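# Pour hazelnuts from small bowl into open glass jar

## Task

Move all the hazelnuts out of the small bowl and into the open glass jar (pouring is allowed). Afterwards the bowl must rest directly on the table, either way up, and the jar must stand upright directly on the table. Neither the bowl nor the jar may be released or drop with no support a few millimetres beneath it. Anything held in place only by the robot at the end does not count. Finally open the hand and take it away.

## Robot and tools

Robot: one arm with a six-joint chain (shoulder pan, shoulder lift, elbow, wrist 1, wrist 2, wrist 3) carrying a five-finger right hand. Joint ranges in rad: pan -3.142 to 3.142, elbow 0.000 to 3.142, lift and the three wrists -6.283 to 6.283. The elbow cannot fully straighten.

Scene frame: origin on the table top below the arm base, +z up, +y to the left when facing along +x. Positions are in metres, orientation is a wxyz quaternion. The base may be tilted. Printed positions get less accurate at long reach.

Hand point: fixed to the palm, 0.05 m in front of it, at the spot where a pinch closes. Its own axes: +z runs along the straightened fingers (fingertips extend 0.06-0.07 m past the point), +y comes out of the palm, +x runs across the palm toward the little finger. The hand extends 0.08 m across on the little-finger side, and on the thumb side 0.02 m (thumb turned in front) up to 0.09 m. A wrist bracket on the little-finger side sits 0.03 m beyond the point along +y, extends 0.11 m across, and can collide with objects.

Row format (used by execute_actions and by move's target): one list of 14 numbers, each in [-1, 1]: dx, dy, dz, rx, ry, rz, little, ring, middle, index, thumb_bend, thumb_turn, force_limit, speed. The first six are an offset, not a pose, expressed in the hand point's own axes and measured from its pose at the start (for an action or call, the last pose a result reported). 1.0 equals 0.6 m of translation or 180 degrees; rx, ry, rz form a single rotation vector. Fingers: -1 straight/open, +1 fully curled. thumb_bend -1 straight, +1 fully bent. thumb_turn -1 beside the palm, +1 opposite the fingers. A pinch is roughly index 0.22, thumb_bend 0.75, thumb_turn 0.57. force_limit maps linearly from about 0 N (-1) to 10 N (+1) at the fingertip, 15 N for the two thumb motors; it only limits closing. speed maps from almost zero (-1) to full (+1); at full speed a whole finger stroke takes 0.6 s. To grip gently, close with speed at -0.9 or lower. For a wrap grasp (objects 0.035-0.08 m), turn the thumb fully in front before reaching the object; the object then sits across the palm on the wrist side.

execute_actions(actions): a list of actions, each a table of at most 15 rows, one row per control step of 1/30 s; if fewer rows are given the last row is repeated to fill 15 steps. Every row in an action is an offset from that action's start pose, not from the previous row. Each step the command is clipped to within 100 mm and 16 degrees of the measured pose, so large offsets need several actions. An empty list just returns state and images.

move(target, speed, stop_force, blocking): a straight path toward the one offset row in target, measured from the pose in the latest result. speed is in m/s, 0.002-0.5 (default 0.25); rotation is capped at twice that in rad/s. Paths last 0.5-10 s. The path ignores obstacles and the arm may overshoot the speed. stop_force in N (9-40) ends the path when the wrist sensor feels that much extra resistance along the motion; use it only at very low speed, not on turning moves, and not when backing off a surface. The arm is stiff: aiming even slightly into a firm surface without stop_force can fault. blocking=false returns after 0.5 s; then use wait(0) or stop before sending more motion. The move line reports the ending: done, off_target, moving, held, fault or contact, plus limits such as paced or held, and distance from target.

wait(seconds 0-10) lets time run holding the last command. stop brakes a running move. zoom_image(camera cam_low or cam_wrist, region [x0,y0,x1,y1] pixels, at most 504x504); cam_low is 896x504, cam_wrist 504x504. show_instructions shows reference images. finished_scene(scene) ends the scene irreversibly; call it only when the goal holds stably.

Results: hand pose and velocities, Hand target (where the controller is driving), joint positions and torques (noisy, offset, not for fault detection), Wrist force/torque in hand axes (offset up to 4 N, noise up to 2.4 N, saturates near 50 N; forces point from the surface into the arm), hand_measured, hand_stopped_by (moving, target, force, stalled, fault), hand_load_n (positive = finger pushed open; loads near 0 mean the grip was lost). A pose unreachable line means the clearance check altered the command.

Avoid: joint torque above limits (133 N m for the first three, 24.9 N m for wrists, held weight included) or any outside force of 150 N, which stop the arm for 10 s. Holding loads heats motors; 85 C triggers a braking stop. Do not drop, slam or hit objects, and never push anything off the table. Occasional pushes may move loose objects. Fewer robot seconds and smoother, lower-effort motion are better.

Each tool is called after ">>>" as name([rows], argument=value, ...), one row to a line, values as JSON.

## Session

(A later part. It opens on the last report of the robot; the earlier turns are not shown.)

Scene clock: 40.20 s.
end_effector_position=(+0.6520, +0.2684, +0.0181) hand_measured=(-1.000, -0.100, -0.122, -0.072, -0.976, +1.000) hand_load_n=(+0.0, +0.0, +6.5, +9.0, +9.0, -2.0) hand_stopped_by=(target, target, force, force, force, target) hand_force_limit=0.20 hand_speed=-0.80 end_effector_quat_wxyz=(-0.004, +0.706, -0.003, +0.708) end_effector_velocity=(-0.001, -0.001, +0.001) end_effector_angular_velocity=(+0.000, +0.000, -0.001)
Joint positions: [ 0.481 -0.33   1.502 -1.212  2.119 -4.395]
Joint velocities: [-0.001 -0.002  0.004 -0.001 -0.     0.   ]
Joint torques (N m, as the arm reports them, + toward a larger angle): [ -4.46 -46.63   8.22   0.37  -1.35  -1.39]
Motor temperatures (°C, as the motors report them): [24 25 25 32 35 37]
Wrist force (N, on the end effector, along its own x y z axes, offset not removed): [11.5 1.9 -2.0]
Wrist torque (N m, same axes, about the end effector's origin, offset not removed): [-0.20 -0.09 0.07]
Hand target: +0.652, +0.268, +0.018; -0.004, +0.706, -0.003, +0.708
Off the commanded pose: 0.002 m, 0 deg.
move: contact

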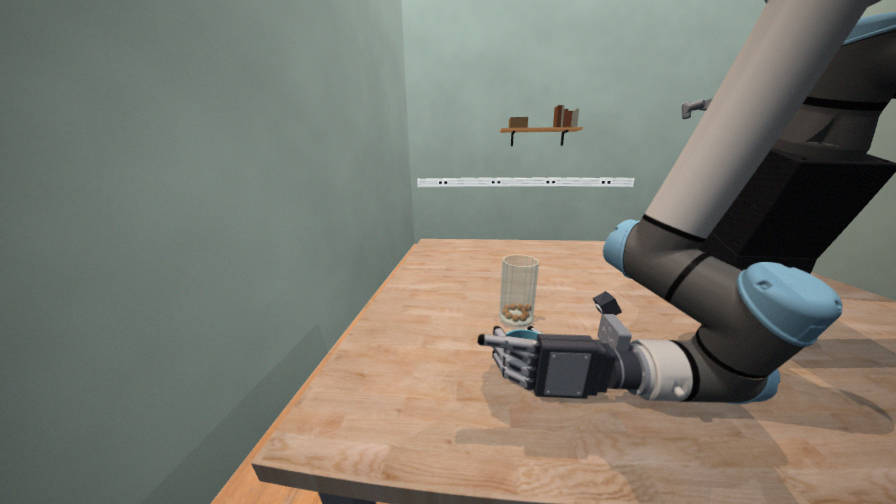

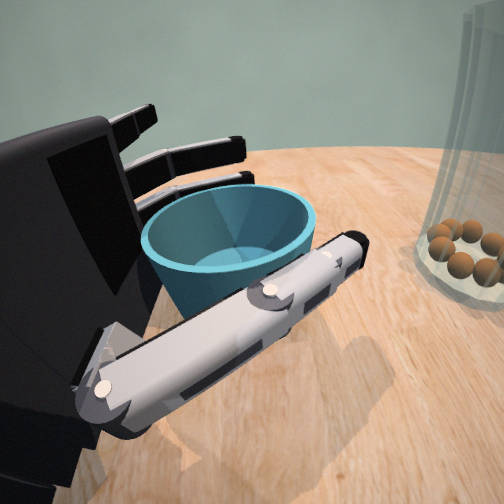

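>>> move(target=[0,0,0,0,0,0,-1,-1,-1,-1,-1,1,0.2,0])

>>> move(target=[0.03,-0.03,-0.22,0,0,0,-1,-1,-1,-1,-1,1,0.2,0], speed=0.1)

Scene clock: 41.10 s.
end_effector_position=(+0.6520, +0.2684, +0.0181) hand_measured=(-1.000, -1.000, -1.000, -1.000, -1.000, +1.000) hand_load_n=(+0.0, +0.0, +0.0, +0.0, +0.0, +0.0) hand_stopped_by=(target, target, target, target, target, target) hand_force_limit=0.20 hand_speed=0.00 end_effector_quat_wxyz=(-0.004, +0.706, -0.003, +0.708) end_effector_velocity=(+0.001, -0.000, +0.000) end_effector_angular_velocity=(+0.001, -0.001, +0.000)
Joint positions: [ 0.481 -0.33   1.502 -1.212  2.119 -4.395]
Joint velocities: [-0.001  0.    -0.001 -0.001 -0.001  0.   ]
Joint torques (N m, as the arm reports them, + toward a larger angle): [ -3.93 -35.79 -16.44   0.23   1.95  -1.19]
Motor temperatures (°C, as the motors report them): [24 25 25 32 35 37]
Wrist force (N, on the end effector, along its own x y z axes, offset not removed): [0.4 -0.3 0.2]
Wrist torque (N m, same axes, about the end effector's origin, offset not removed): [-0.08 -0.09 -0.01]
Hand target: +0.652, +0.268, +0.018; -0.004, +0.706, -0.003, +0.708
Off the commanded pose: 0.000 m, 0 deg.
move: done

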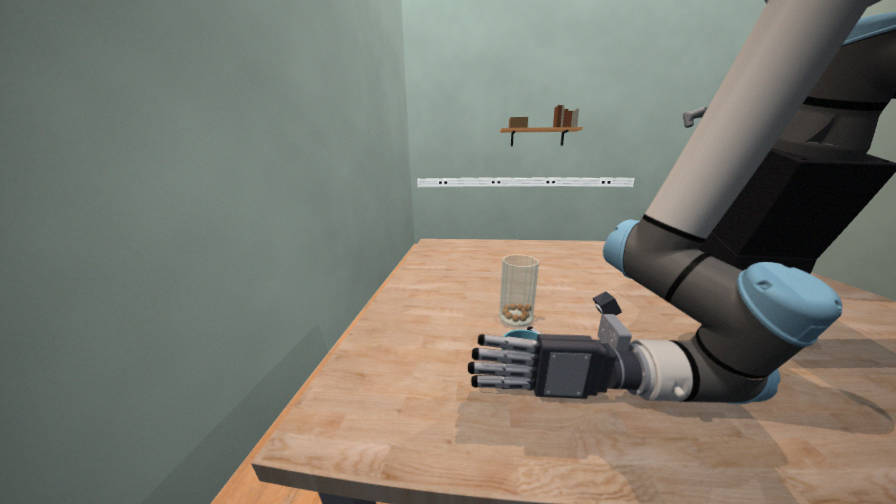

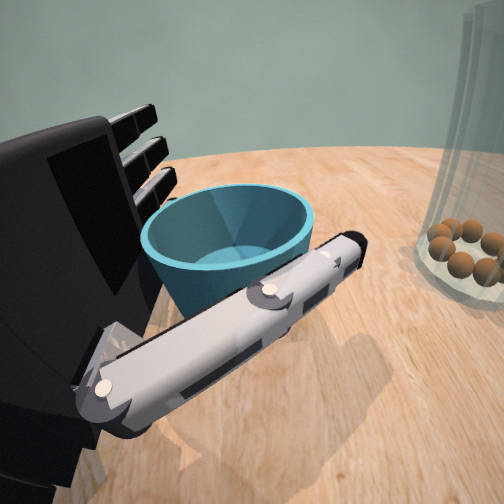

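Scene clock: 42.93 s.
end_effector_position=(+0.5201, +0.2859, +0.0359) hand_measured=(-1.000, -1.000, -1.000, -1.000, -1.000, +1.000) hand_load_n=(+0.0, +0.0, +0.0, +0.0, +0.0, +0.0) hand_stopped_by=(target, target, target, target, target, target) hand_force_limit=0.20 hand_speed=0.00 end_effector_quat_wxyz=(-0.004, +0.706, -0.003, +0.708) end_effector_velocity=(-0.002, +0.002, +0.000) end_effector_angular_velocity=(+0.001, -0.000, +0.003)
Joint positions: [ 0.649 -0.429  1.771 -1.387  2.287 -4.404]
Joint velocities: [ 0.005 -0.002  0.002 -0.002  0.002 -0.001]
Joint torques (N m, as the arm reports them, + toward a larger angle): [  4.61 -45.91  10.75  -2.26   1.75  -2.47]
Motor temperatures (°C, as the motors report them): [24 25 25 32 35 37]
Wrist force (N, on the end effector, along its own x y z axes, offset not removed): [1.2 -0.5 1.1]
Wrist torque (N m, same axes, about the end effector's origin, offset not removed): [-0.13 -0.29 0.03]
Hand target: +0.520, +0.286, +0.036; -0.004, +0.706, -0.003, +0.708
Off the commanded pose: 0.000 m, 0 deg.
move: done

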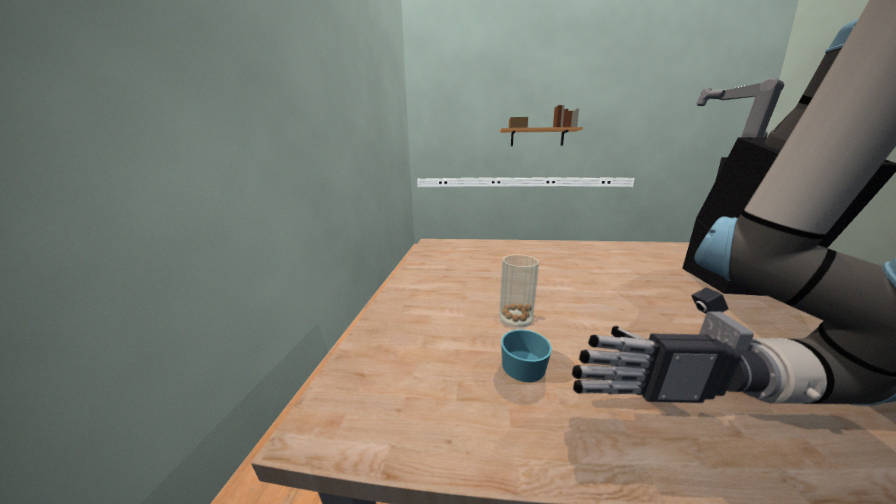

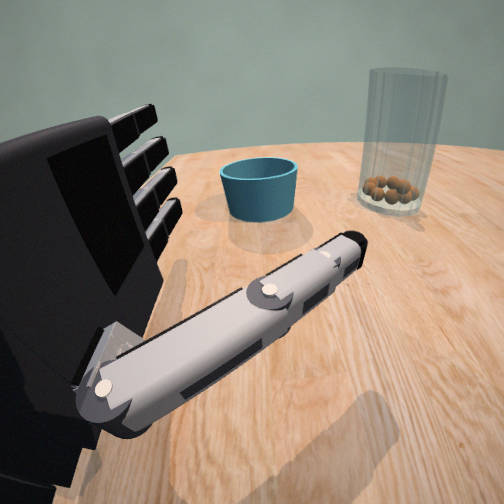

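>>> finished_scene(scene=2)

The scene is finished: the task was done.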